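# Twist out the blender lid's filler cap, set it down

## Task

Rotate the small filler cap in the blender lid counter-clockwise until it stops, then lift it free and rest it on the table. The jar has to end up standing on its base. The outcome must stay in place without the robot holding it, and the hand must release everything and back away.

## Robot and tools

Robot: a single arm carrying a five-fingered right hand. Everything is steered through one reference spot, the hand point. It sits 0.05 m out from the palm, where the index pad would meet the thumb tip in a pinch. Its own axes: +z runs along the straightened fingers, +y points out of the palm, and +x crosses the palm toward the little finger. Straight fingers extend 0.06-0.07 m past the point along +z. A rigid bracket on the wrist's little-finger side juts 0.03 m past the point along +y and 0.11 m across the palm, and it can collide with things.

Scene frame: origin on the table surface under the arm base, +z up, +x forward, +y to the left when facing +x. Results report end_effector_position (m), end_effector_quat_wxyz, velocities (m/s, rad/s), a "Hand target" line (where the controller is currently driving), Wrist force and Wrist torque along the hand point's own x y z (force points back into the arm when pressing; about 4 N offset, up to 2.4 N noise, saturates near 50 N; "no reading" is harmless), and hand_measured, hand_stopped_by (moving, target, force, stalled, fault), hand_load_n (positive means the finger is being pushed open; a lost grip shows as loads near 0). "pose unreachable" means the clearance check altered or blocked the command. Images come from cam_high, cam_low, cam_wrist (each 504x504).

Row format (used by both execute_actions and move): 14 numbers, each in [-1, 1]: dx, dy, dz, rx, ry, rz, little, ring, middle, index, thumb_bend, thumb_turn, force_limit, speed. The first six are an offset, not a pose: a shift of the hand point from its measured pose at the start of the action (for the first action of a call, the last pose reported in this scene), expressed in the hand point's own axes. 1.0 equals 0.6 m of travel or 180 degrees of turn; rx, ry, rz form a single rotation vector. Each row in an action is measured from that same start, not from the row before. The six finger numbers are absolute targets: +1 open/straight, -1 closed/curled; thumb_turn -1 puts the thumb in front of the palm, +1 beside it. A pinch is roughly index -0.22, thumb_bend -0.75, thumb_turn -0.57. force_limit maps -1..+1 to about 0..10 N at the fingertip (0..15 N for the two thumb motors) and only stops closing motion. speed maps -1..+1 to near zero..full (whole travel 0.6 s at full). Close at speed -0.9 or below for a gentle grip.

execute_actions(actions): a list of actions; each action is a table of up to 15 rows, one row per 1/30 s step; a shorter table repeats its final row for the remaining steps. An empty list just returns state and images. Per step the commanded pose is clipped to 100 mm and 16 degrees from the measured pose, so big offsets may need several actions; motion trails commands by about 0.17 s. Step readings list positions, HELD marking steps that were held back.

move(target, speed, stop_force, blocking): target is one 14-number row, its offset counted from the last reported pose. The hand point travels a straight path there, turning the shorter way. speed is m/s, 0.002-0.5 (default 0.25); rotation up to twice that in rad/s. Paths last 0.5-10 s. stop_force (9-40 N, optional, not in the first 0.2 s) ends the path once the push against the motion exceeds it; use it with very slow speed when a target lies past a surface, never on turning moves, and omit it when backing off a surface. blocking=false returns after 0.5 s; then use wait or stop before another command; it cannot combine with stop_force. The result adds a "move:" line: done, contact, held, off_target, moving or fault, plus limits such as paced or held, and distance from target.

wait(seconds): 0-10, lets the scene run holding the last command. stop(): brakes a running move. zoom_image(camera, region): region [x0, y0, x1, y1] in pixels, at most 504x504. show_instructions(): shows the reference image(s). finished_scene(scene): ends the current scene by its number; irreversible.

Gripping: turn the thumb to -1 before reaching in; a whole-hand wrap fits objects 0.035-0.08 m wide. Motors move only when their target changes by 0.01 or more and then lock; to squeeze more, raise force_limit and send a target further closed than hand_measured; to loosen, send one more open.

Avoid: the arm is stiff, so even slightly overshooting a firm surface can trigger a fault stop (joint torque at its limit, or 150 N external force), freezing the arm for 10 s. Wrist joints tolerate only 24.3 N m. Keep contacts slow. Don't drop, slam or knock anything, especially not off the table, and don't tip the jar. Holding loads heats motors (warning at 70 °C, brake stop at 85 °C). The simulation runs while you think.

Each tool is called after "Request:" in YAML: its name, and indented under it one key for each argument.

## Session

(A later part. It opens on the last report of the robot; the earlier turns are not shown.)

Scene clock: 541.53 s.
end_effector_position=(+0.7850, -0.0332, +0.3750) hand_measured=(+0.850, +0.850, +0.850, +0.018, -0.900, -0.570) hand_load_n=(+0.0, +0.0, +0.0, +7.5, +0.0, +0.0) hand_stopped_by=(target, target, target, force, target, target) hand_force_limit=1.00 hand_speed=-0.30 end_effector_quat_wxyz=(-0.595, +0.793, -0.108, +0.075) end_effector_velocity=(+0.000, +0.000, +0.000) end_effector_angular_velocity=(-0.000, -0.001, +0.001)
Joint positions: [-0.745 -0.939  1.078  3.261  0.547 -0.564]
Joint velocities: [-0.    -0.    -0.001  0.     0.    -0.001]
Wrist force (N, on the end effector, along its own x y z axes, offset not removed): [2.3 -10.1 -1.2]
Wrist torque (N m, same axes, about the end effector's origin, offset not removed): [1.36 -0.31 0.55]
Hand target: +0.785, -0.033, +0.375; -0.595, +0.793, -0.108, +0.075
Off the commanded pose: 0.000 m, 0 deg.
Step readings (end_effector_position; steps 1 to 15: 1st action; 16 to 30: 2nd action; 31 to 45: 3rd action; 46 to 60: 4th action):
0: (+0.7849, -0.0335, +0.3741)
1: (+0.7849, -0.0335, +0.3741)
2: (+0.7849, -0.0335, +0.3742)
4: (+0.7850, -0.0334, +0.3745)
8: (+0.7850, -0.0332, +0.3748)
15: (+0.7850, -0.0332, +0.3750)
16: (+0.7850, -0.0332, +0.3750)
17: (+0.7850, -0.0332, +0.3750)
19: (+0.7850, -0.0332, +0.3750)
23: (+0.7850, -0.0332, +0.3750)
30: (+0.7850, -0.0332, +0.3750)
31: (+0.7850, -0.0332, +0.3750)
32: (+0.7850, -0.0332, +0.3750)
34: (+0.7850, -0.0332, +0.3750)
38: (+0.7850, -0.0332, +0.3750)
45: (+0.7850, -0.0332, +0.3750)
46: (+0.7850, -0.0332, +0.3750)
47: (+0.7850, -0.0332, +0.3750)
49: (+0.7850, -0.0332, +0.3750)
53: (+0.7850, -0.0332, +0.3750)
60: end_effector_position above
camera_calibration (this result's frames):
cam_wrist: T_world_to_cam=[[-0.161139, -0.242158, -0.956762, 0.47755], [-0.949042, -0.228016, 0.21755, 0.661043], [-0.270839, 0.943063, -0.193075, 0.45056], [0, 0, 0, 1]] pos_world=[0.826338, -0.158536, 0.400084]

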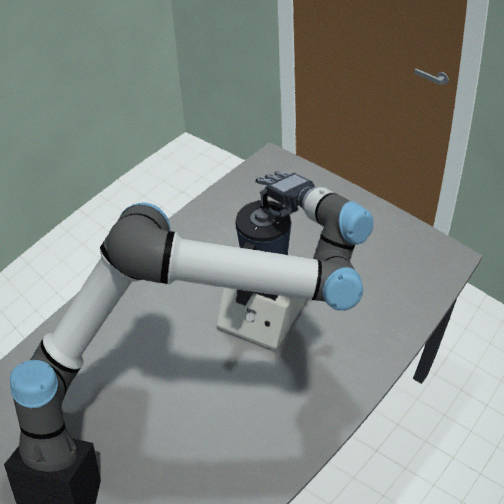

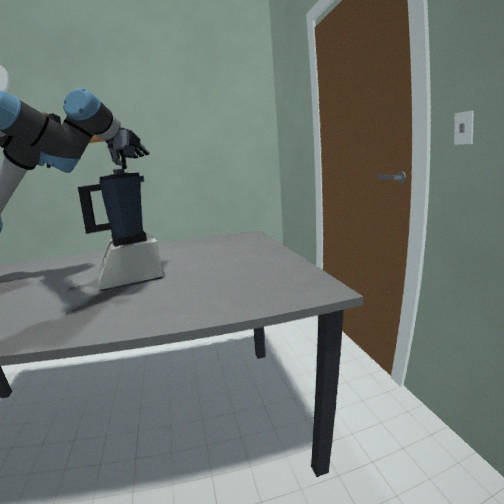

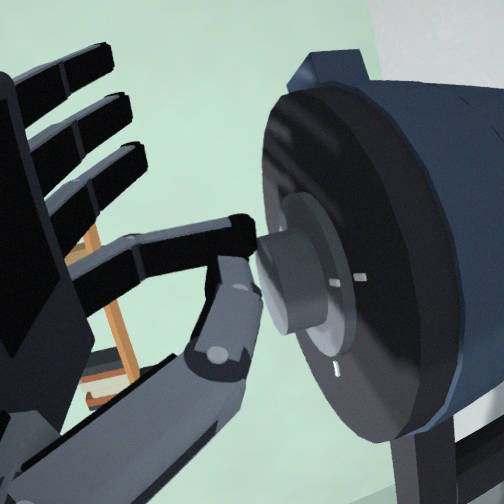

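Request:
execute_actions:
  actions:
    - [[0,-0.03,-0.008,0,0,0,0.85,0.85,0.85,0.5,0.1,-0.57,1,0.5]]
    - [[0,-0.08,-0.023,0,0,0,0.85,0.85,0.85,0.5,0.1,-0.57,1,0.5]]
    - [[0,0,0,0.083,0,0,0.85,0.85,0.85,0.5,-0.3,-0.57,1,0.5]]

Request:
move:
  target: [0,0,0,0,0,-0.5,0.85,0.85,0.85,0.5,-0.3,-0.57,1,0.5]
  speed: 0.4

Scene clock: 562.67 s.
end_effector_position=(+0.7858, -0.0328, +0.4430) hand_measured=(+0.850, +0.850, +0.850, +0.500, -0.300, -0.570) hand_load_n=(+0.0, +0.0, +0.0, +0.0, +0.0, +0.0) hand_stopped_by=(target, target, target, target, target, target) hand_force_limit=1.00 hand_speed=0.50 end_effector_quat_wxyz=(+0.692, -0.710, +0.098, -0.088) end_effector_velocity=(-0.001, +0.001, -0.001) end_effector_angular_velocity=(+0.045, -0.025, -0.004)
Joint positions: [-0.777 -0.993  1.142  3.564  0.74  -0.807]
Joint velocities: [ 0.005 -0.006  0.035  0.029  0.03  -0.056]
Wrist force (N, on the end effector, along its own x y z axes, offset not removed): [-1.1 2.5 0.4]
Wrist torque (N m, same axes, about the end effector's origin, offset not removed): [0.38 0.11 0.20]
Hand target: +0.786, -0.033, +0.443; +0.693, -0.709, +0.097, -0.089
Off the commanded pose: 0.000 m, 0 deg.
Step readings (end_effector_position; steps 1 to 15: 1st action; 16 to 30: 2nd action; 31 to 45: 3rd action):
0: (+0.7850, -0.0332, +0.3750)
1: (+0.7850, -0.0332, +0.3752)
2: (+0.7850, -0.0331, +0.3782)
4: (+0.7851, -0.0329, +0.3855)
8: (+0.7852, -0.0328, +0.3917)
15: (+0.7853, -0.0329, +0.3935)
16: (+0.7852, -0.0329, +0.3939)
17: (+0.7848, -0.0328, +0.4004)
19: (+0.7845, -0.0322, +0.4204)
23: (+0.7851, -0.0324, +0.4379)
30: (+0.7858, -0.0328, +0.4430)
31: (+0.7858, -0.0327, +0.4432)
32: (+0.7851, -0.0314, +0.4432)
34: (+0.7836, -0.0313, +0.4429)
38: (+0.7860, -0.0333, +0.4431)
45: end_effector_position above
camera_calibration (this result's frames):
cam_wrist: T_world_to_cam=[[-0.0973376, 0.000805941, -0.995251, 0.517697], [-0.959853, -0.264404, 0.0936615, 0.709269], [-0.263072, 0.964412, 0.02651, 0.360829], [0, 0, 0, 1]] pos_world=[0.82611, -0.160871, 0.439242]

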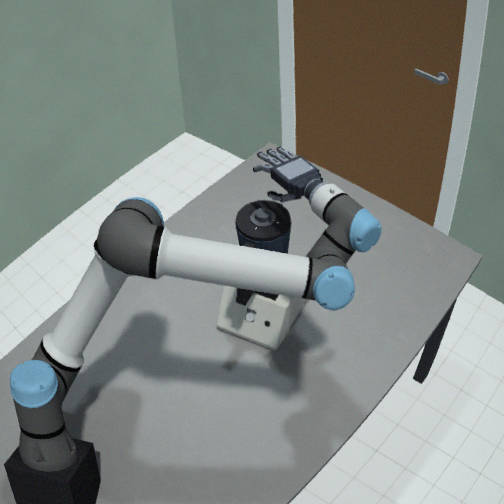

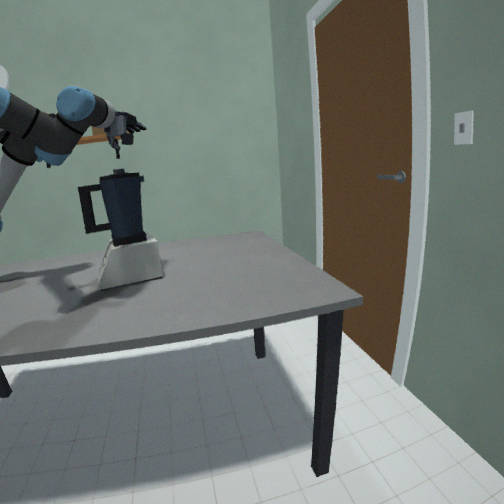

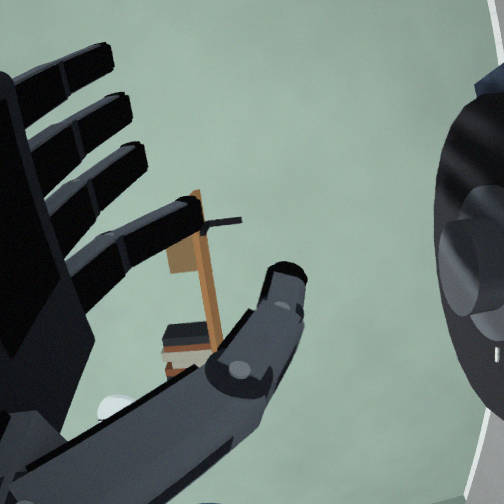

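Scene clock: 565.20 s.
end_effector_position=(+0.7857, -0.0328, +0.4432) hand_measured=(+0.850, +0.850, +0.850, +0.500, -0.300, -0.570) hand_load_n=(+0.0, +0.0, +0.0, +0.0, +0.0, +0.0) hand_stopped_by=(target, target, target, target, target, target) hand_force_limit=1.00 hand_speed=0.50 end_effector_quat_wxyz=(-0.427, +0.571, +0.433, +0.551) end_effector_velocity=(+0.000, -0.001, -0.000) end_effector_angular_velocity=(-0.000, -0.007, -0.002)
Joint positions: [-0.825 -1.135  1.512  3.309  0.78  -2.34 ]
Joint velocities: [ 0.     0.     0.003  0.002 -0.001 -0.01 ]
Wrist force (N, on the end effector, along its own x y z axes, offset not removed): [0.2 4.5 -1.1]
Wrist torque (N m, same axes, about the end effector's origin, offset not removed): [0.80 -0.05 0.28]
Hand target: +0.786, -0.033, +0.443; -0.427, +0.571, +0.433, +0.551
Off the commanded pose: 0.000 m, 0 deg.
move: done
camera_calibration (this result's frames):
cam_wrist: T_world_to_cam=[[0.961366, -0.258403, -0.0948872, -0.721428], [-0.215512, -0.492073, -0.843456, 0.532196], [0.17126, 0.831319, -0.528751, 0.261247], [0, 0, 0, 1]] pos_world=[0.76351, -0.141719, 0.518564]

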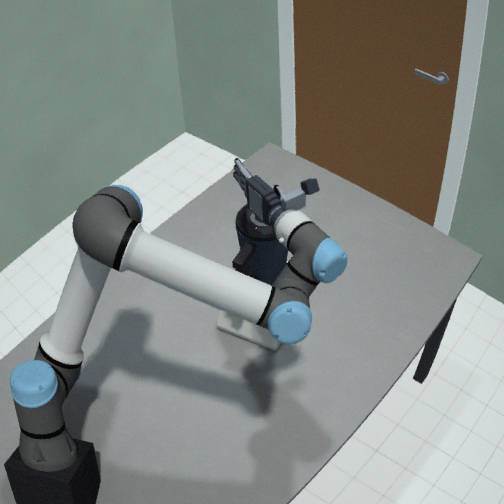

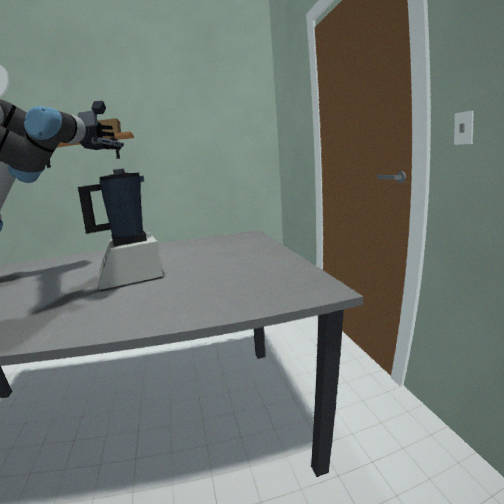

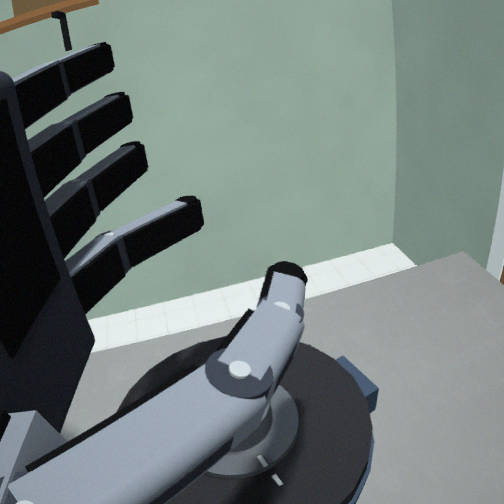

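Request:
move:
  target: [-0.0967,-0.0525,-0.0742,0,0,0,0.85,0.85,0.85,0.5,-0.3,-0.57,1,0.5]
  speed: 0.25

Request:
move:
  target: [-0.027,0,0,0,0,0,0.85,0.85,0.85,0.5,-0.3,-0.57,1,0.5]
  speed: 0.04
  stop_force: 10

Scene clock: 568.87 s.
end_effector_position=(+0.7427, -0.0688, +0.3869) hand_measured=(+0.850, +0.850, +0.850, +0.500, -0.300, -0.570) hand_load_n=(+0.0, +0.0, +0.0, +0.0, +0.0, +0.0) hand_stopped_by=(target, target, target, target, target, target) hand_force_limit=1.00 hand_speed=0.50 end_effector_quat_wxyz=(-0.427, +0.571, +0.433, +0.551) end_effector_velocity=(-0.001, -0.000, -0.001) end_effector_angular_velocity=(+0.000, +0.000, +0.001)
Joint positions: [-0.856 -1.049  1.6    3.119  0.808 -2.318]
Joint velocities: [-0.001  0.001  0.003 -0.005  0.001  0.001]
Wrist force (N, on the end effector, along its own x y z axes, offset not removed): [1.1 3.2 0.7]
Wrist torque (N m, same axes, about the end effector's origin, offset not removed): [0.59 -0.19 0.33]
Hand target: +0.743, -0.069, +0.387; -0.427, +0.571, +0.433, +0.551
Off the commanded pose: 0.000 m, 0 deg.
move: done
camera_calibration (this result's frames):
cam_wrist: T_world_to_cam=[[0.961358, -0.258428, -0.0948977, -0.694788], [-0.215533, -0.49206, -0.843459, 0.457743], [0.171278, 0.831319, -0.528746, 0.268769], [0, 0, 0, 1]] pos_world=[0.720564, -0.177749, 0.462264]

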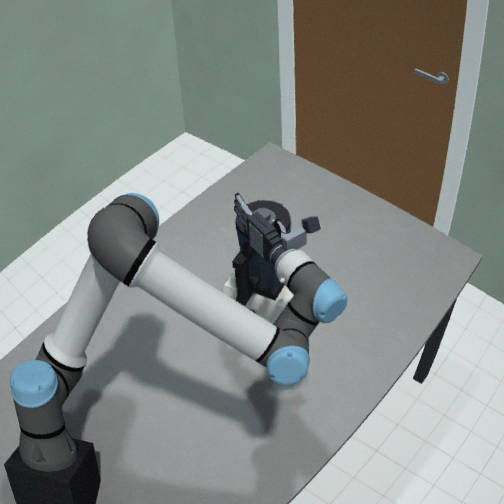

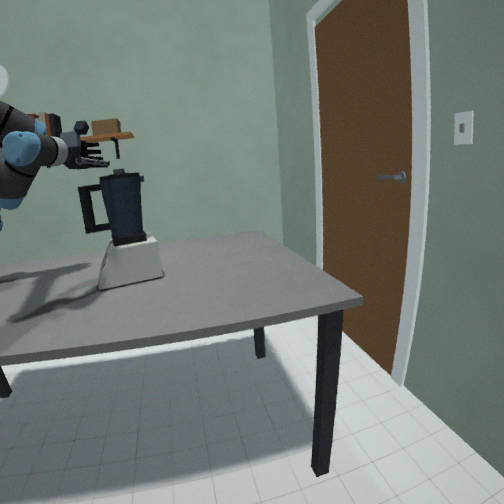

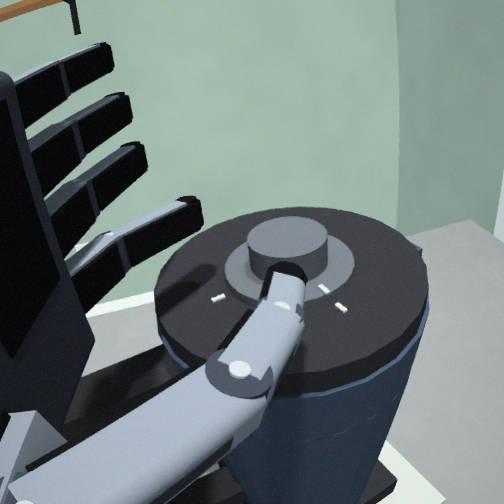

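Scene clock: 569.67 s.
end_effector_position=(+0.7424, -0.0692, +0.3708) hand_measured=(+0.850, +0.850, +0.850, +0.500, -0.300, -0.570) hand_load_n=(+0.0, +0.0, +0.0, +0.0, +0.0, +0.0) hand_stopped_by=(target, target, target, target, target, target) hand_force_limit=1.00 hand_speed=0.50 end_effector_quat_wxyz=(-0.427, +0.571, +0.433, +0.551) end_effector_velocity=(+0.000, +0.000, -0.002) end_effector_angular_velocity=(-0.000, -0.000, +0.001)
Joint positions: [-0.843 -1.028  1.607  3.098  0.796 -2.327]
Joint velocities: [ 0.002  0.002  0.001 -0.002 -0.001 -0.001]
Wrist force (N, on the end effector, along its own x y z axes, offset not removed): [0.6 5.7 -1.8]
Wrist torque (N m, same axes, about the end effector's origin, offset not removed): [0.98 -0.06 0.44]
Hand target: +0.742, -0.069, +0.371; -0.427, +0.571, +0.433, +0.551
Off the commanded pose: 0.000 m, 0 deg.
move: done
camera_calibration (this result's frames):
cam_wrist: T_world_to_cam=[[0.961362, -0.258418, -0.0948877, -0.696108], [-0.215519, -0.492065, -0.843459, 0.443963], [0.171274, 0.83132, -0.528746, 0.260643], [0, 0, 0, 1]] pos_world=[0.720253, -0.178105, 0.446227]

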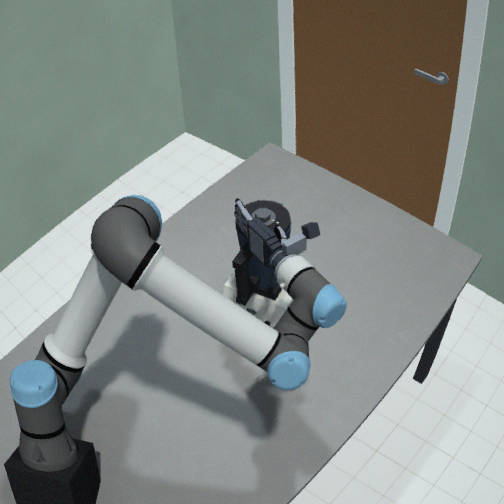

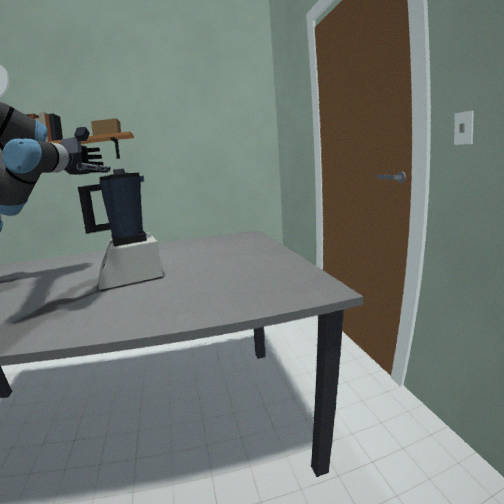

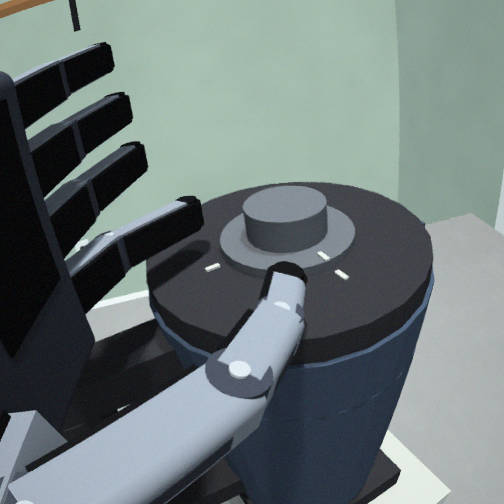

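Request:
move:
  target: [-0.003,0,0.07,0,0,0,0.85,0.85,0.85,0.5,-0.3,-0.57,1,0.5]
  speed: 0.02
  stop_force: 9

Scene clock: 573.90 s.
end_effector_position=(+0.7532, -0.0288, +0.3679) hand_measured=(+0.850, +0.850, +0.850, +0.500, -0.300, -0.570) hand_load_n=(+0.0, +0.0, +0.0, +0.0, -0.5, -1.5) hand_stopped_by=(target, target, target, target, target, target) hand_force_limit=1.00 hand_speed=0.50 end_effector_quat_wxyz=(-0.427, +0.571, +0.433, +0.551) end_effector_velocity=(+0.000, +0.002, +0.000) end_effector_angular_velocity=(-0.000, -0.000, +0.000)
Joint positions: [-0.791 -1.088  1.658  3.134  0.752 -2.366]
Joint velocities: [ 0.002 -0.003  0.002  0.002 -0.001 -0.001]
Wrist force (N, on the end effector, along its own x y z axes, offset not removed): [3.5 3.6 -4.0]
Wrist torque (N m, same axes, about the end effector's origin, offset not removed): [0.77 -0.32 0.44]
Hand target: +0.753, -0.029, +0.368; -0.427, +0.571, +0.433, +0.551
Off the commanded pose: 0.000 m, 0 deg.
move: done
camera_calibration (this result's frames):
cam_wrist: T_world_to_cam=[[0.961377, -0.258374, -0.0948493, -0.696339], [-0.215464, -0.492079, -0.843465, 0.463679], [0.171256, 0.831325, -0.528744, 0.223719], [0, 0, 0, 1]] pos_world=[0.731037, -0.137733, 0.44334]

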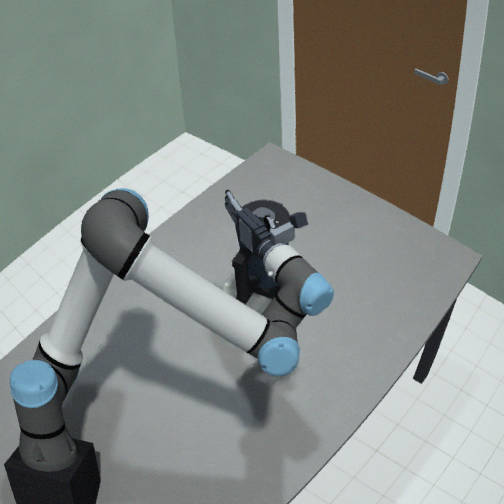

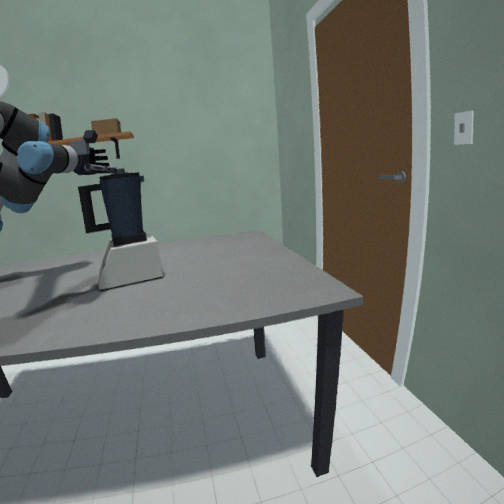

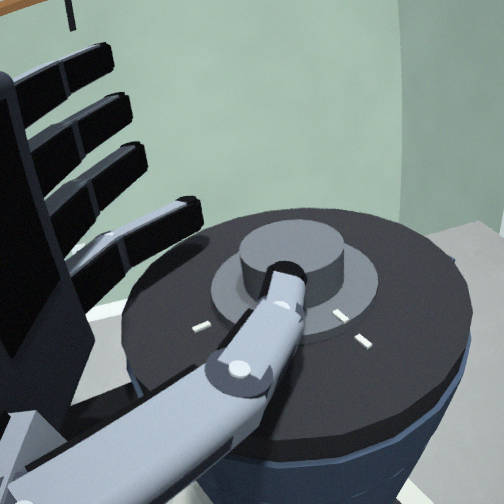

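Request:
execute_actions:
  actions:
    - [[0,0,0,0,0,0,0.85,0.85,0.85,-0.6,-0.3,-0.57,1,-0.3]]
    - [[0,0,0,0,0,0,0.85,0.85,0.85,-0.6,-0.3,-0.57,1,-0.3]]
    - [[0,0,0,0,0,0,0.85,0.85,0.85,-0.6,-0.3,-0.57,1,-0.3]]
    - [[0,0,0,0,0,0,0.85,0.85,0.85,-0.6,-0.3,-0.57,1,-0.3]]

Scene clock: 579.03 s.
end_effector_position=(+0.7531, -0.0287, +0.3679) hand_measured=(+0.850, +0.850, +0.850, -0.344, -0.298, -0.570) hand_load_n=(+0.0, +0.0, +0.0, +10.0, +4.0, +0.0) hand_stopped_by=(target, target, target, force, target, target) hand_force_limit=1.00 hand_speed=-0.30 end_effector_quat_wxyz=(-0.427, +0.571, +0.433, +0.551) end_effector_velocity=(-0.000, +0.000, +0.000) end_effector_angular_velocity=(+0.000, -0.000, +0.000)
Joint positions: [-0.791 -1.088  1.658  3.134  0.752 -2.366]
Joint velocities: [-0.    -0.     0.001 -0.     0.    -0.   ]
Wrist force (N, on the end effector, along its own x y z axes, offset not removed): [2.3 5.0 -2.1]
Wrist torque (N m, same axes, about the end effector's origin, offset not removed): [0.88 -0.36 0.45]
Hand target: +0.753, -0.029, +0.368; -0.427, +0.571, +0.433, +0.551
Off the commanded pose: 0.000 m, 0 deg.
Step readings (end_effector_position; steps 1 to 15: 1st action; 16 to 30: 2nd action; 31 to 45: 3rd action; 46 to 60: 4th action):
0: (+0.7532, -0.0287, +0.3679)
1: (+0.7532, -0.0287, +0.3679)
2: (+0.7532, -0.0287, +0.3679)
4: (+0.7532, -0.0287, +0.3679)
8: (+0.7532, -0.0287, +0.3679)
15: (+0.7531, -0.0287, +0.3679)
16: (+0.7531, -0.0287, +0.3679)
17: (+0.7531, -0.0287, +0.3679)
19: (+0.7531, -0.0287, +0.3679)
23: (+0.7531, -0.0287, +0.3679)
30: (+0.7531, -0.0287, +0.3679)
31: (+0.7531, -0.0287, +0.3679)
32: (+0.7531, -0.0287, +0.3679)
34: (+0.7531, -0.0287, +0.3679)
38: (+0.7531, -0.0287, +0.3679)
45: (+0.7531, -0.0287, +0.3679)
46: (+0.7531, -0.0287, +0.3679)
47: (+0.7531, -0.0287, +0.3679)
49: (+0.7531, -0.0287, +0.3679)
53: (+0.7531, -0.0287, +0.3679)
60: end_effector_position above
camera_calibration (this result's frames):
cam_wrist: T_world_to_cam=[[0.9614, -0.258267, -0.0949125, -0.696274], [-0.215442, -0.491991, -0.843522, 0.463689], [0.171158, 0.83141, -0.528641, 0.223707], [0, 0, 0, 1]] pos_world=[0.731007, -0.137687, 0.443308]

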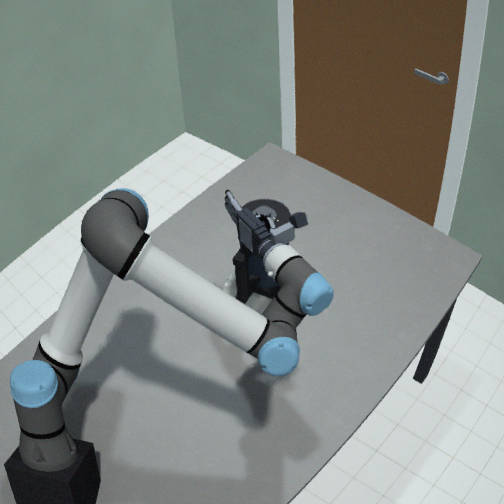

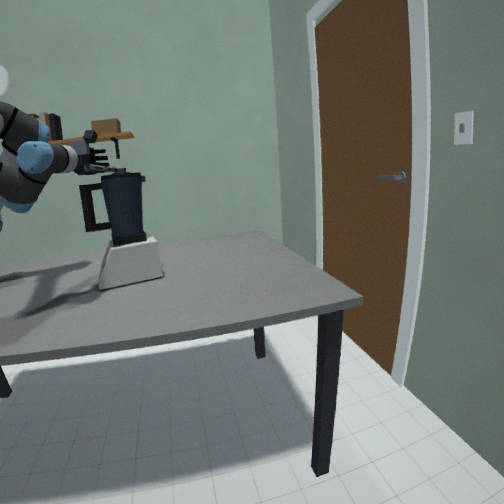

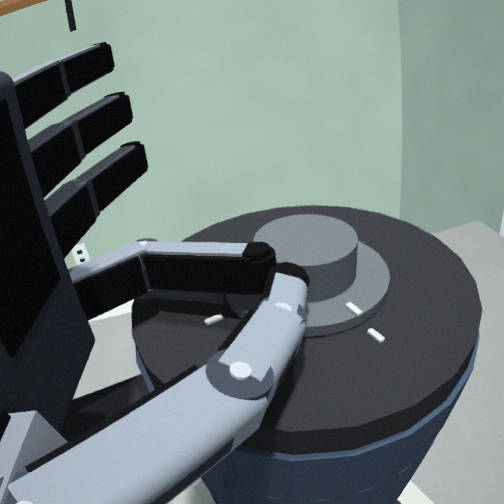

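Request:
execute_actions:
  actions:
    - [[0,0,0,0,0,0,0.85,0.85,0.85,0.5,0.1,-0.57,1,0.5]]

Request:
move:
  target: [0.11,0.053,-0.003,0,0,0.5,0.85,0.85,0.85,0.5,0.1,-1,1,0.5]
  speed: 0.3

Scene clock: 593.63 s.
end_effector_position=(+0.7531, -0.0287, +0.3679) hand_measured=(+0.850, +0.850, +0.850, +0.500, +0.100, -0.570) hand_load_n=(+0.0, +0.0, +0.0, +0.0, +0.0, +0.0) hand_stopped_by=(target, target, target, moving, target, target) hand_force_limit=1.00 hand_speed=0.50 end_effector_quat_wxyz=(-0.427, +0.571, +0.433, +0.551) end_effector_velocity=(-0.000, +0.000, +0.000) end_effector_angular_velocity=(-0.000, -0.000, -0.000)
Joint positions: [-0.791 -1.088  1.658  3.134  0.752 -2.366]
Joint velocities: [-0.    -0.     0.001 -0.     0.    -0.   ]
Wrist force (N, on the end effector, along its own x y z axes, offset not removed): [-0.2 2.0 1.4]
Wrist torque (N m, same axes, about the end effector's origin, offset not removed): [0.25 -0.18 0.13]
Hand target: +0.753, -0.029, +0.368; -0.427, +0.571, +0.433, +0.551
Off the commanded pose: 0.000 m, 0 deg.
Step readings (end_effector_position):
0: (+0.7531, -0.0287, +0.3679)
1: (+0.7531, -0.0287, +0.3679)
2: (+0.7531, -0.0287, +0.3679)
4: (+0.7531, -0.0287, +0.3679)
8: (+0.7531, -0.0287, +0.3679)
15: end_effector_position above
camera_calibration (this result's frames):
cam_wrist: T_world_to_cam=[[0.961397, -0.25828, -0.0949068, -0.696275], [-0.215445, -0.491993, -0.84352, 0.463689], [0.171171, 0.831405, -0.528646, 0.223708], [0, 0, 0, 1]] pos_world=[0.731004, -0.137694, 0.443312]

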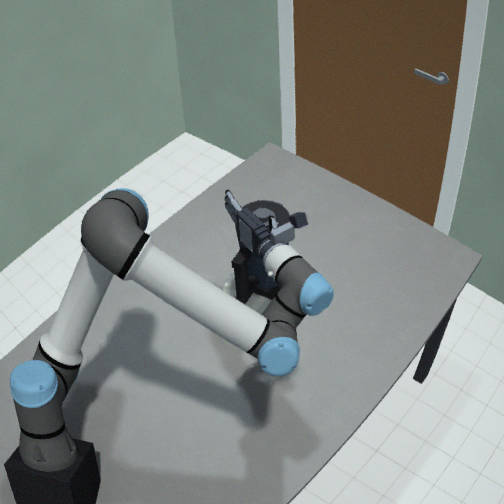

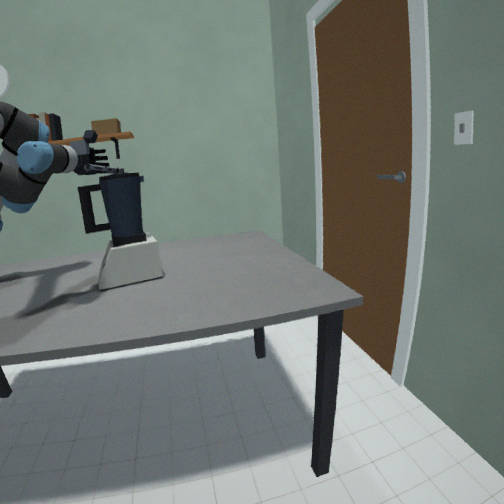

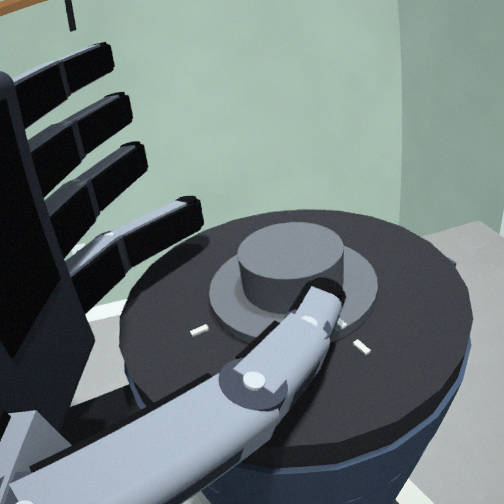

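Scene clock: 596.77 s.
end_effector_position=(+0.7847, -0.0372, +0.4333) hand_measured=(+0.850, +0.850, +0.850, +0.500, +0.100, -1.000) hand_load_n=(+0.0, +0.0, +0.0, +0.0, +0.0, +0.0) hand_stopped_by=(target, target, target, target, target, target) hand_force_limit=1.00 hand_speed=0.50 end_effector_quat_wxyz=(+0.692, -0.710, +0.098, -0.088) end_effector_velocity=(+0.000, +0.000, +0.001) end_effector_angular_velocity=(+0.002, +0.011, +0.002)
Joint positions: [-0.775 -0.98   1.147  3.547  0.738 -0.809]
Joint velocities: [ 0.001  0.003 -0.007  0.     0.     0.013]
Wrist force (N, on the end effector, along its own x y z axes, offset not removed): [2.3 4.6 0.7]
Wrist torque (N m, same axes, about the end effector's origin, offset not removed): [0.77 -0.43 0.43]
Hand target: +0.785, -0.037, +0.433; +0.692, -0.710, +0.098, -0.088
Off the commanded pose: 0.000 m, 0 deg.
move: done
camera_calibration (this result's frames):
cam_wrist: T_world_to_cam=[[-0.0970924, 0.000718106, -0.995275, 0.507788], [-0.959844, -0.264514, 0.0934451, 0.708077], [-0.263197, 0.964382, 0.0263715, 0.365258], [0, 0, 0, 1]] pos_world=[0.82508, -0.165317, 0.42959]

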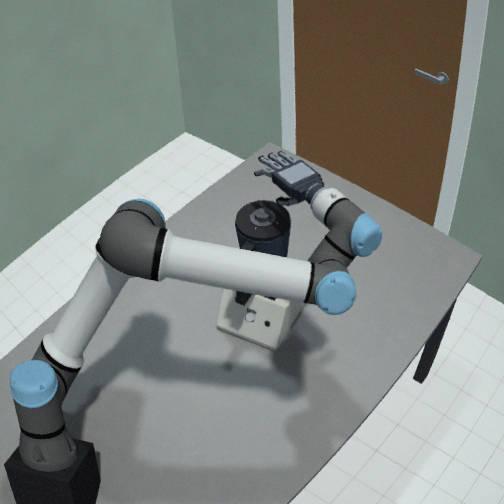

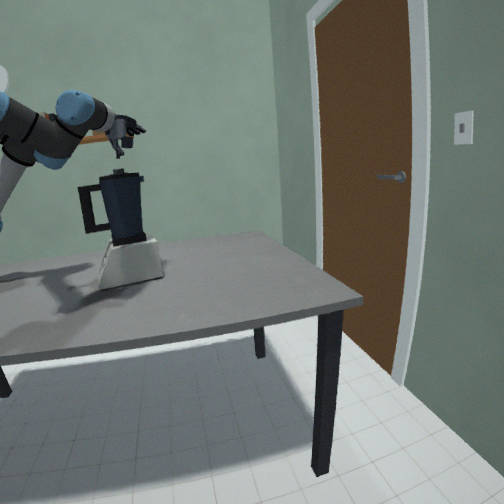

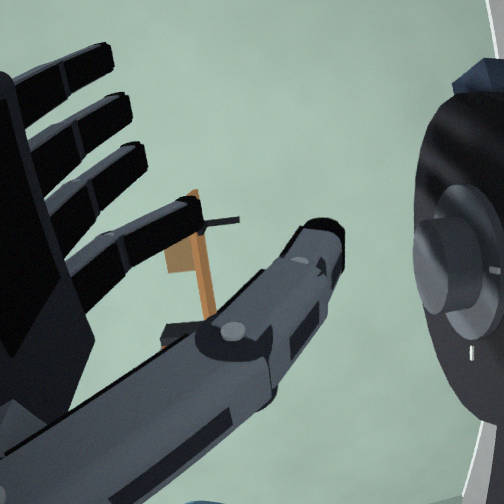

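Request:
move:
  target: [-0.0167,0.0667,0.0383,-0.111,0,0,0.85,0.85,0.3,0.3,0.1,-1,1,0.5]
  speed: 0.2

Scene clock: 600.10 s.
end_effector_position=(+0.7804, -0.0135, +0.3931) hand_measured=(+0.850, +0.850, +0.300, +0.300, +0.100, -1.000) hand_load_n=(+0.0, +0.0, +0.0, +0.0, +0.0, +0.0) hand_stopped_by=(target, target, target, target, target, target) hand_force_limit=1.00 hand_speed=0.50 end_effector_quat_wxyz=(-0.559, +0.819, -0.111, +0.070) end_effector_velocity=(-0.000, +0.001, -0.001) end_effector_angular_velocity=(-0.011, +0.007, +0.002)
Joint positions: [-0.746 -0.981  1.05   3.171  0.505 -0.425]
Joint velocities: [ 0.002  0.005 -0.013 -0.017 -0.004  0.025]
Wrist force (N, on the end effector, along its own x y z axes, offset not removed): [0.8 3.9 -1.6]
Wrist torque (N m, same axes, about the end effector's origin, offset not removed): [0.72 -0.11 0.42]
Hand target: +0.780, -0.013, +0.393; -0.558, +0.819, -0.111, +0.070
Off the commanded pose: 0.000 m, 0 deg.
move: done
camera_calibration (this result's frames):
cam_wrist: T_world_to_cam=[[-0.183554, -0.325358, -0.927605, 0.50375], [-0.943084, -0.207918, 0.259545, 0.636371], [-0.27731, 0.922449, -0.268675, 0.468695], [0, 0, 0, 1]] pos_world=[0.822591, -0.136136, 0.428041]

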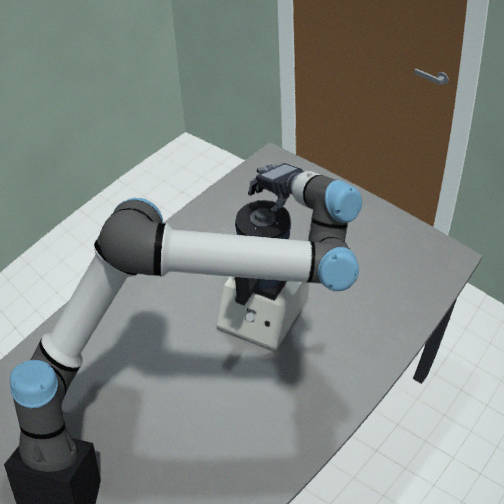

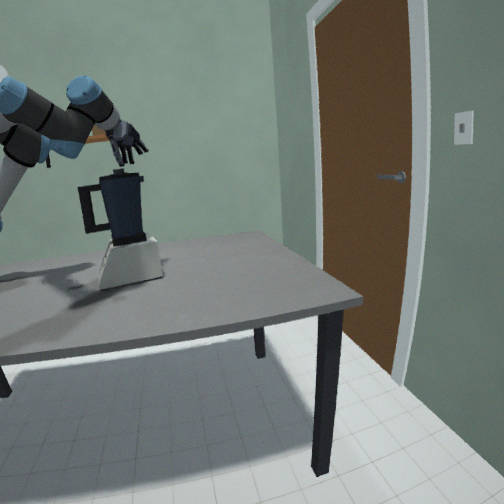

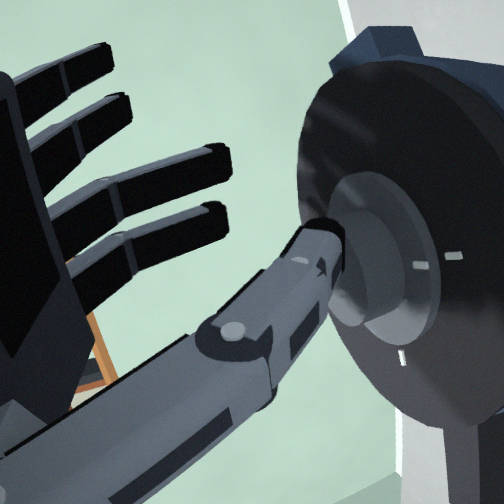

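Request:
move:
  target: [0.0167,0.01,-0.036,-0.083,0,0,0.85,0.85,0.85,0.3,0.05,-0.57,1,0.5]
  speed: 0.2

Scene clock: 617.53 s.
end_effector_position=(+0.7843, -0.0376, +0.3954) hand_measured=(+0.850, +0.850, +0.850, +0.300, +0.050, -0.570) hand_load_n=(+0.0, +0.0, +0.0, +0.0, +0.0, +0.0) hand_stopped_by=(target, target, target, target, target, target) hand_force_limit=1.00 hand_speed=0.50 end_effector_quat_wxyz=(-0.448, +0.884, -0.119, +0.056) end_effector_velocity=(+0.001, -0.000, +0.000) end_effector_angular_velocity=(-0.008, +0.007, +0.002)
Joint positions: [-0.754 -0.827  0.622  2.894  0.464  0.064]
Joint velocities: [ 0.002  0.013 -0.033 -0.002  0.003  0.023]
Wrist force (N, on the end effector, along its own x y z axes, offset not removed): [-0.3 4.8 0.2]
Wrist torque (N m, same axes, about the end effector's origin, offset not removed): [0.77 0.00 0.36]
Hand target: +0.784, -0.038, +0.395; -0.448, +0.884, -0.119, +0.055
Off the commanded pose: 0.000 m, 0 deg.
move: done
camera_calibration (this result's frames):
cam_wrist: T_world_to_cam=[[-0.240604, -0.543778, -0.804, 0.486452], [-0.92171, -0.131634, 0.364859, 0.578966], [-0.304236, 0.828841, -0.469534, 0.58963], [0, 0, 0, 1]] pos_world=[0.830068, -0.147977, 0.456718]

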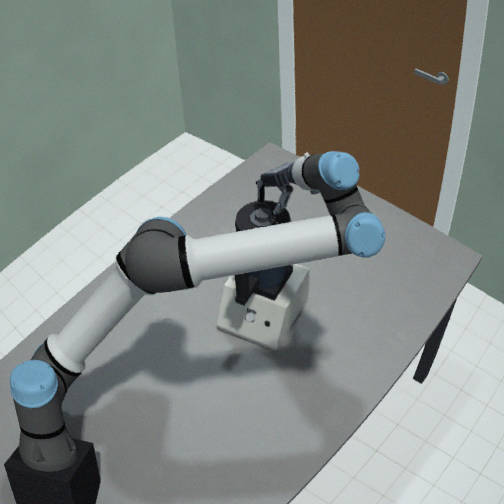

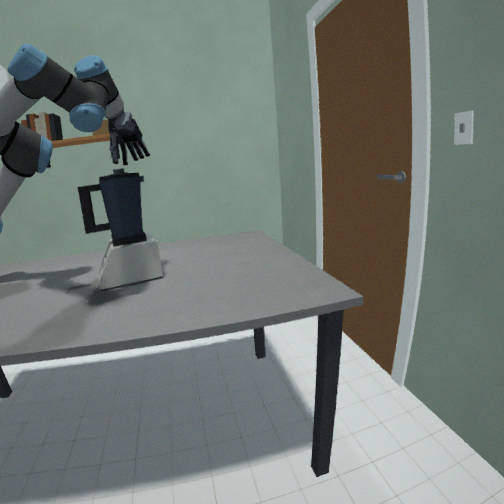

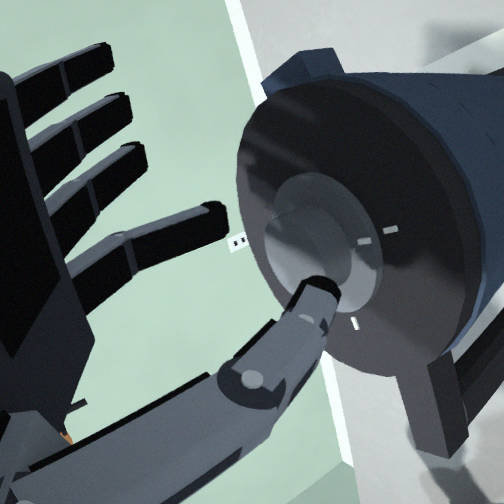

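Request:
move:
  target: [0,0.036,0.025,0,0,0,0.85,0.85,0.85,0.25,0.05,-0.57,1,0.5]
  speed: 0.03
  stop_force: 10

Request:
zoom_image:
  camera: "cam_low"
  region: [60,110,180,200]

Scene clock: 622.97 s.
end_effector_position=(+0.7839, -0.0381, +0.3697) hand_measured=(+0.850, +0.850, +0.850, +0.250, +0.050, -0.570) hand_load_n=(+0.0, +0.0, +0.0, +0.5, +0.0, +0.0) hand_stopped_by=(target, target, target, target, target, target) hand_force_limit=1.00 hand_speed=0.50 end_effector_quat_wxyz=(-0.448, +0.884, -0.119, +0.055) end_effector_velocity=(-0.000, -0.000, +0.001) end_effector_angular_velocity=(-0.000, -0.001, +0.002)
Joint positions: [-0.734 -0.817  0.66   2.828  0.446  0.084]
Joint velocities: [-0.001 -0.    -0.003  0.004  0.002 -0.004]
Wrist force (N, on the end effector, along its own x y z axes, offset not removed): [-2.3 -12.2 -13.1]
Wrist torque (N m, same axes, about the end effector's origin, offset not removed): [1.15 0.32 0.11]
Hand target: +0.784, -0.038, +0.370; -0.448, +0.884, -0.119, +0.055
Off the commanded pose: 0.001 m, 0 deg.
move: contact
camera_calibration (this result's frames):
cam_wrist: T_world_to_cam=[[-0.241023, -0.543386, -0.804139, 0.465787], [-0.921611, -0.131565, 0.365136, 0.587699], [-0.304206, 0.82911, -0.46908, 0.577694], [0, 0, 0, 1]] pos_world=[0.829633, -0.14855, 0.430953]

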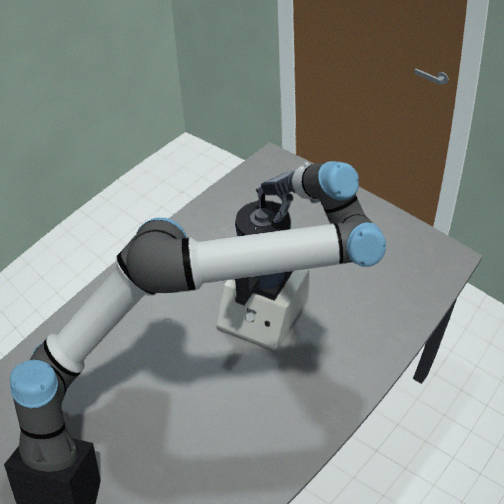

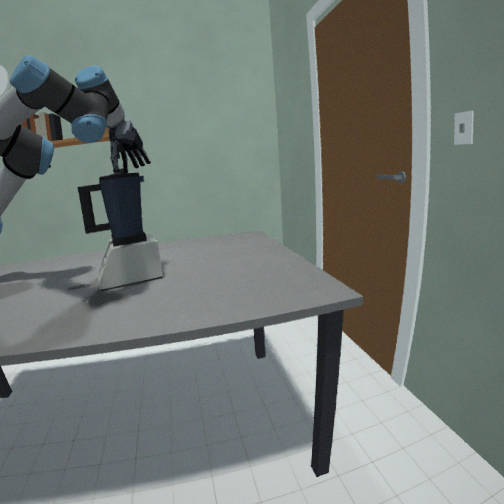

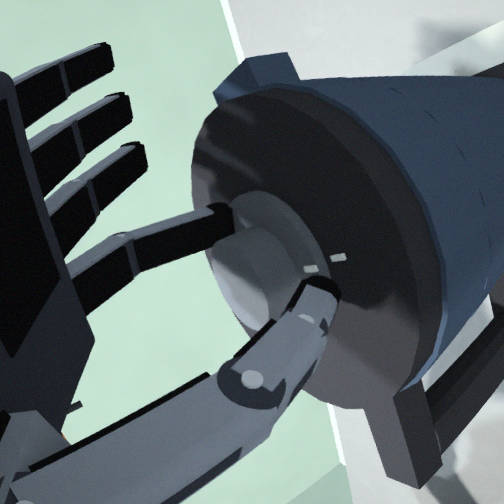

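Region (60, 110, 180, 200) of cam_low's 504x504 image, scaled by 4.200, with more detail than that image has; it fills the top 378 rows of this view, and the rest is white.

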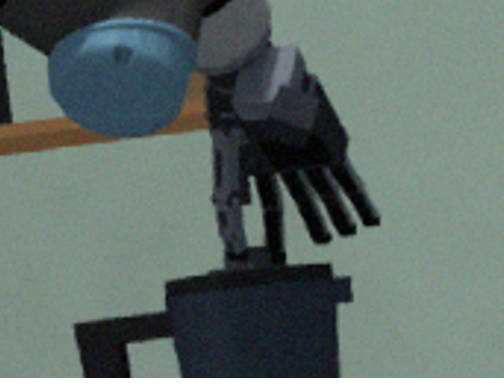

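Request:
execute_actions:
  actions:
    - [[0,-0.003,-0.002,0,0,0,0.85,0.85,0.85,0.25,-0.3,-0.57,1,0]]
    - [[0,0,0,0,0,0,0.85,0.85,0.85,0.25,-0.3,-0.57,1,0]]

Scene clock: 627.60 s.
end_effector_position=(+0.7840, -0.0380, +0.3718) hand_measured=(+0.850, +0.850, +0.850, +0.250, -0.300, -0.570) hand_load_n=(+0.0, +0.0, +0.0, +0.0, +0.0, +0.0) hand_stopped_by=(target, target, target, target, target, target) hand_force_limit=1.00 hand_speed=0.00 end_effector_quat_wxyz=(-0.448, +0.884, -0.119, +0.055) end_effector_velocity=(-0.000, -0.000, -0.000) end_effector_angular_velocity=(+0.000, +0.000, -0.000)
Joint positions: [-0.736 -0.818  0.657  2.834  0.448  0.082]
Joint velocities: [-0.     0.     0.001 -0.     0.    -0.   ]
Wrist force (N, on the end effector, along its own x y z axes, offset not removed): [-0.6 1.7 -0.2]
Wrist torque (N m, same axes, about the end effector's origin, offset not removed): [0.29 0.18 0.06]
Hand target: +0.784, -0.038, +0.372; -0.448, +0.884, -0.119, +0.055
Off the commanded pose: 0.000 m, 0 deg.
Step readings (end_effector_position; steps 1 to 15: 1st action; 16 to 30: 2nd action):
0: (+0.7839, -0.0381, +0.3700)
1: (+0.7839, -0.0381, +0.3700)
2: (+0.7839, -0.0381, +0.3703)
4: (+0.7839, -0.0381, +0.3710)
8: (+0.7840, -0.0380, +0.3716)
15: (+0.7840, -0.0380, +0.3718)
16: (+0.7840, -0.0380, +0.3718)
17: (+0.7840, -0.0380, +0.3718)
19: (+0.7840, -0.0380, +0.3718)
23: (+0.7840, -0.0380, +0.3718)
30: end_effector_position above
camera_calibration (this result's frames):
cam_wrist: T_world_to_cam=[[-0.241028, -0.543386, -0.804137, 0.467577], [-0.921609, -0.131563, 0.365141, 0.586968], [-0.304207, 0.82911, -0.469079, 0.578646], [0, 0, 0, 1]] pos_world=[0.829682, -0.148463, 0.433101]

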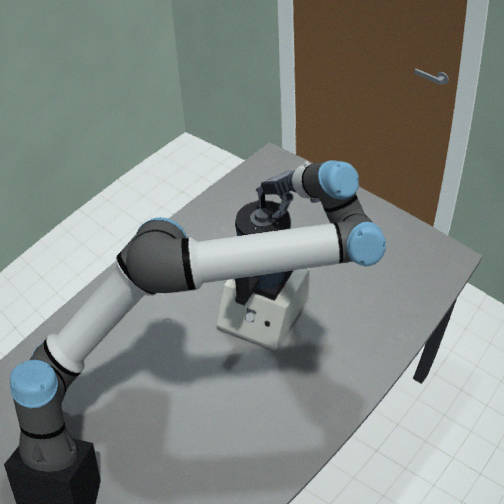

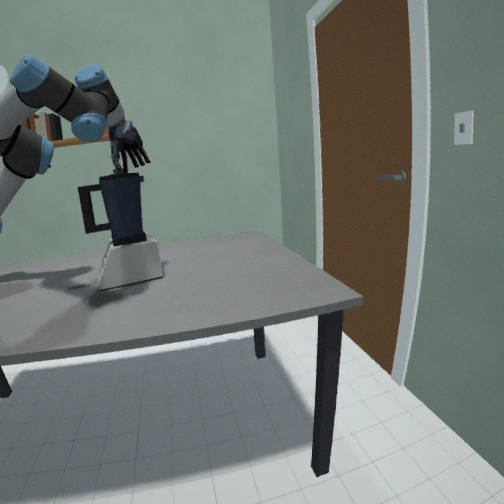

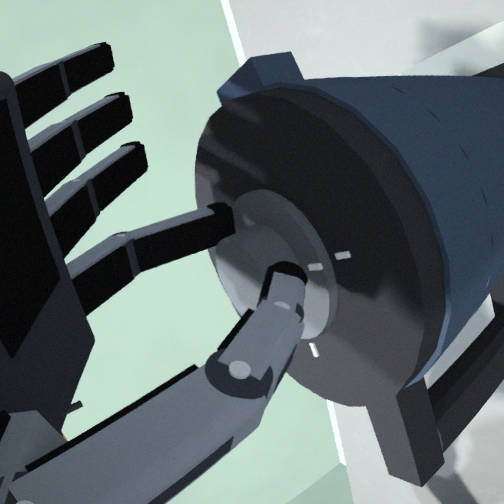

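Request:
move:
  target: [0,0,0.02,0,0,0,0.85,0.85,0.85,0.25,-0.3,-0.57,1,0]
  speed: 0.02
  stop_force: 10

Scene clock: 630.80 s.
end_effector_position=(+0.7847, -0.0349, +0.3696) hand_measured=(+0.850, +0.850, +0.850, +0.248, -0.300, -0.570) hand_load_n=(+0.0, +0.0, +0.0, -5.0, +0.0, +0.0) hand_stopped_by=(target, target, target, target, target, target) hand_force_limit=1.00 hand_speed=0.00 end_effector_quat_wxyz=(-0.448, +0.884, -0.119, +0.055) end_effector_velocity=(-0.001, -0.005, +0.002) end_effector_angular_velocity=(+0.000, +0.000, +0.001)
Joint positions: [-0.73  -0.819  0.661  2.826  0.443  0.088]
Joint velocities: [-0.007  0.005 -0.006  0.009  0.008 -0.009]
Wrist force (N, on the end effector, along its own x y z axes, offset not removed): [2.8 -9.6 -14.9]
Wrist torque (N m, same axes, about the end effector's origin, offset not removed): [1.17 -0.55 0.33]
Hand target: +0.785, -0.035, +0.370; -0.448, +0.884, -0.119, +0.055
Off the commanded pose: 0.008 m, 0 deg.
move: contact
camera_calibration (this result's frames):
cam_wrist: T_world_to_cam=[[-0.240924, -0.543409, -0.804154, 0.46756], [-0.921639, -0.131599, 0.365051, 0.588976], [-0.304198, 0.829089, -0.469121, 0.575267], [0, 0, 0, 1]] pos_world=[0.830466, -0.145363, 0.430854]

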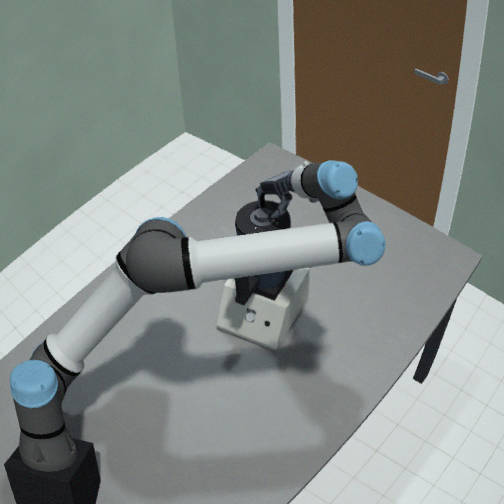

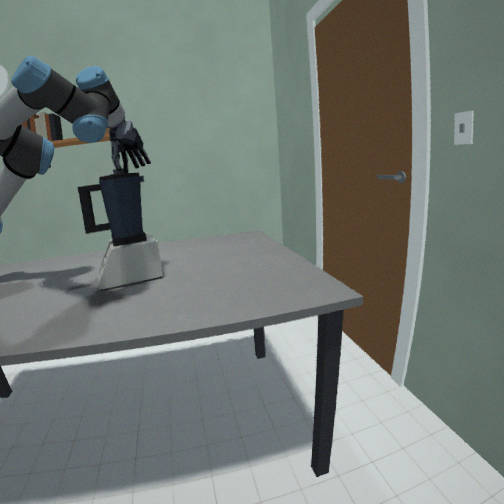

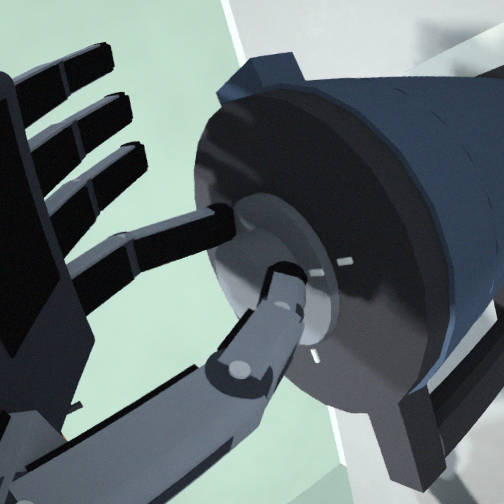

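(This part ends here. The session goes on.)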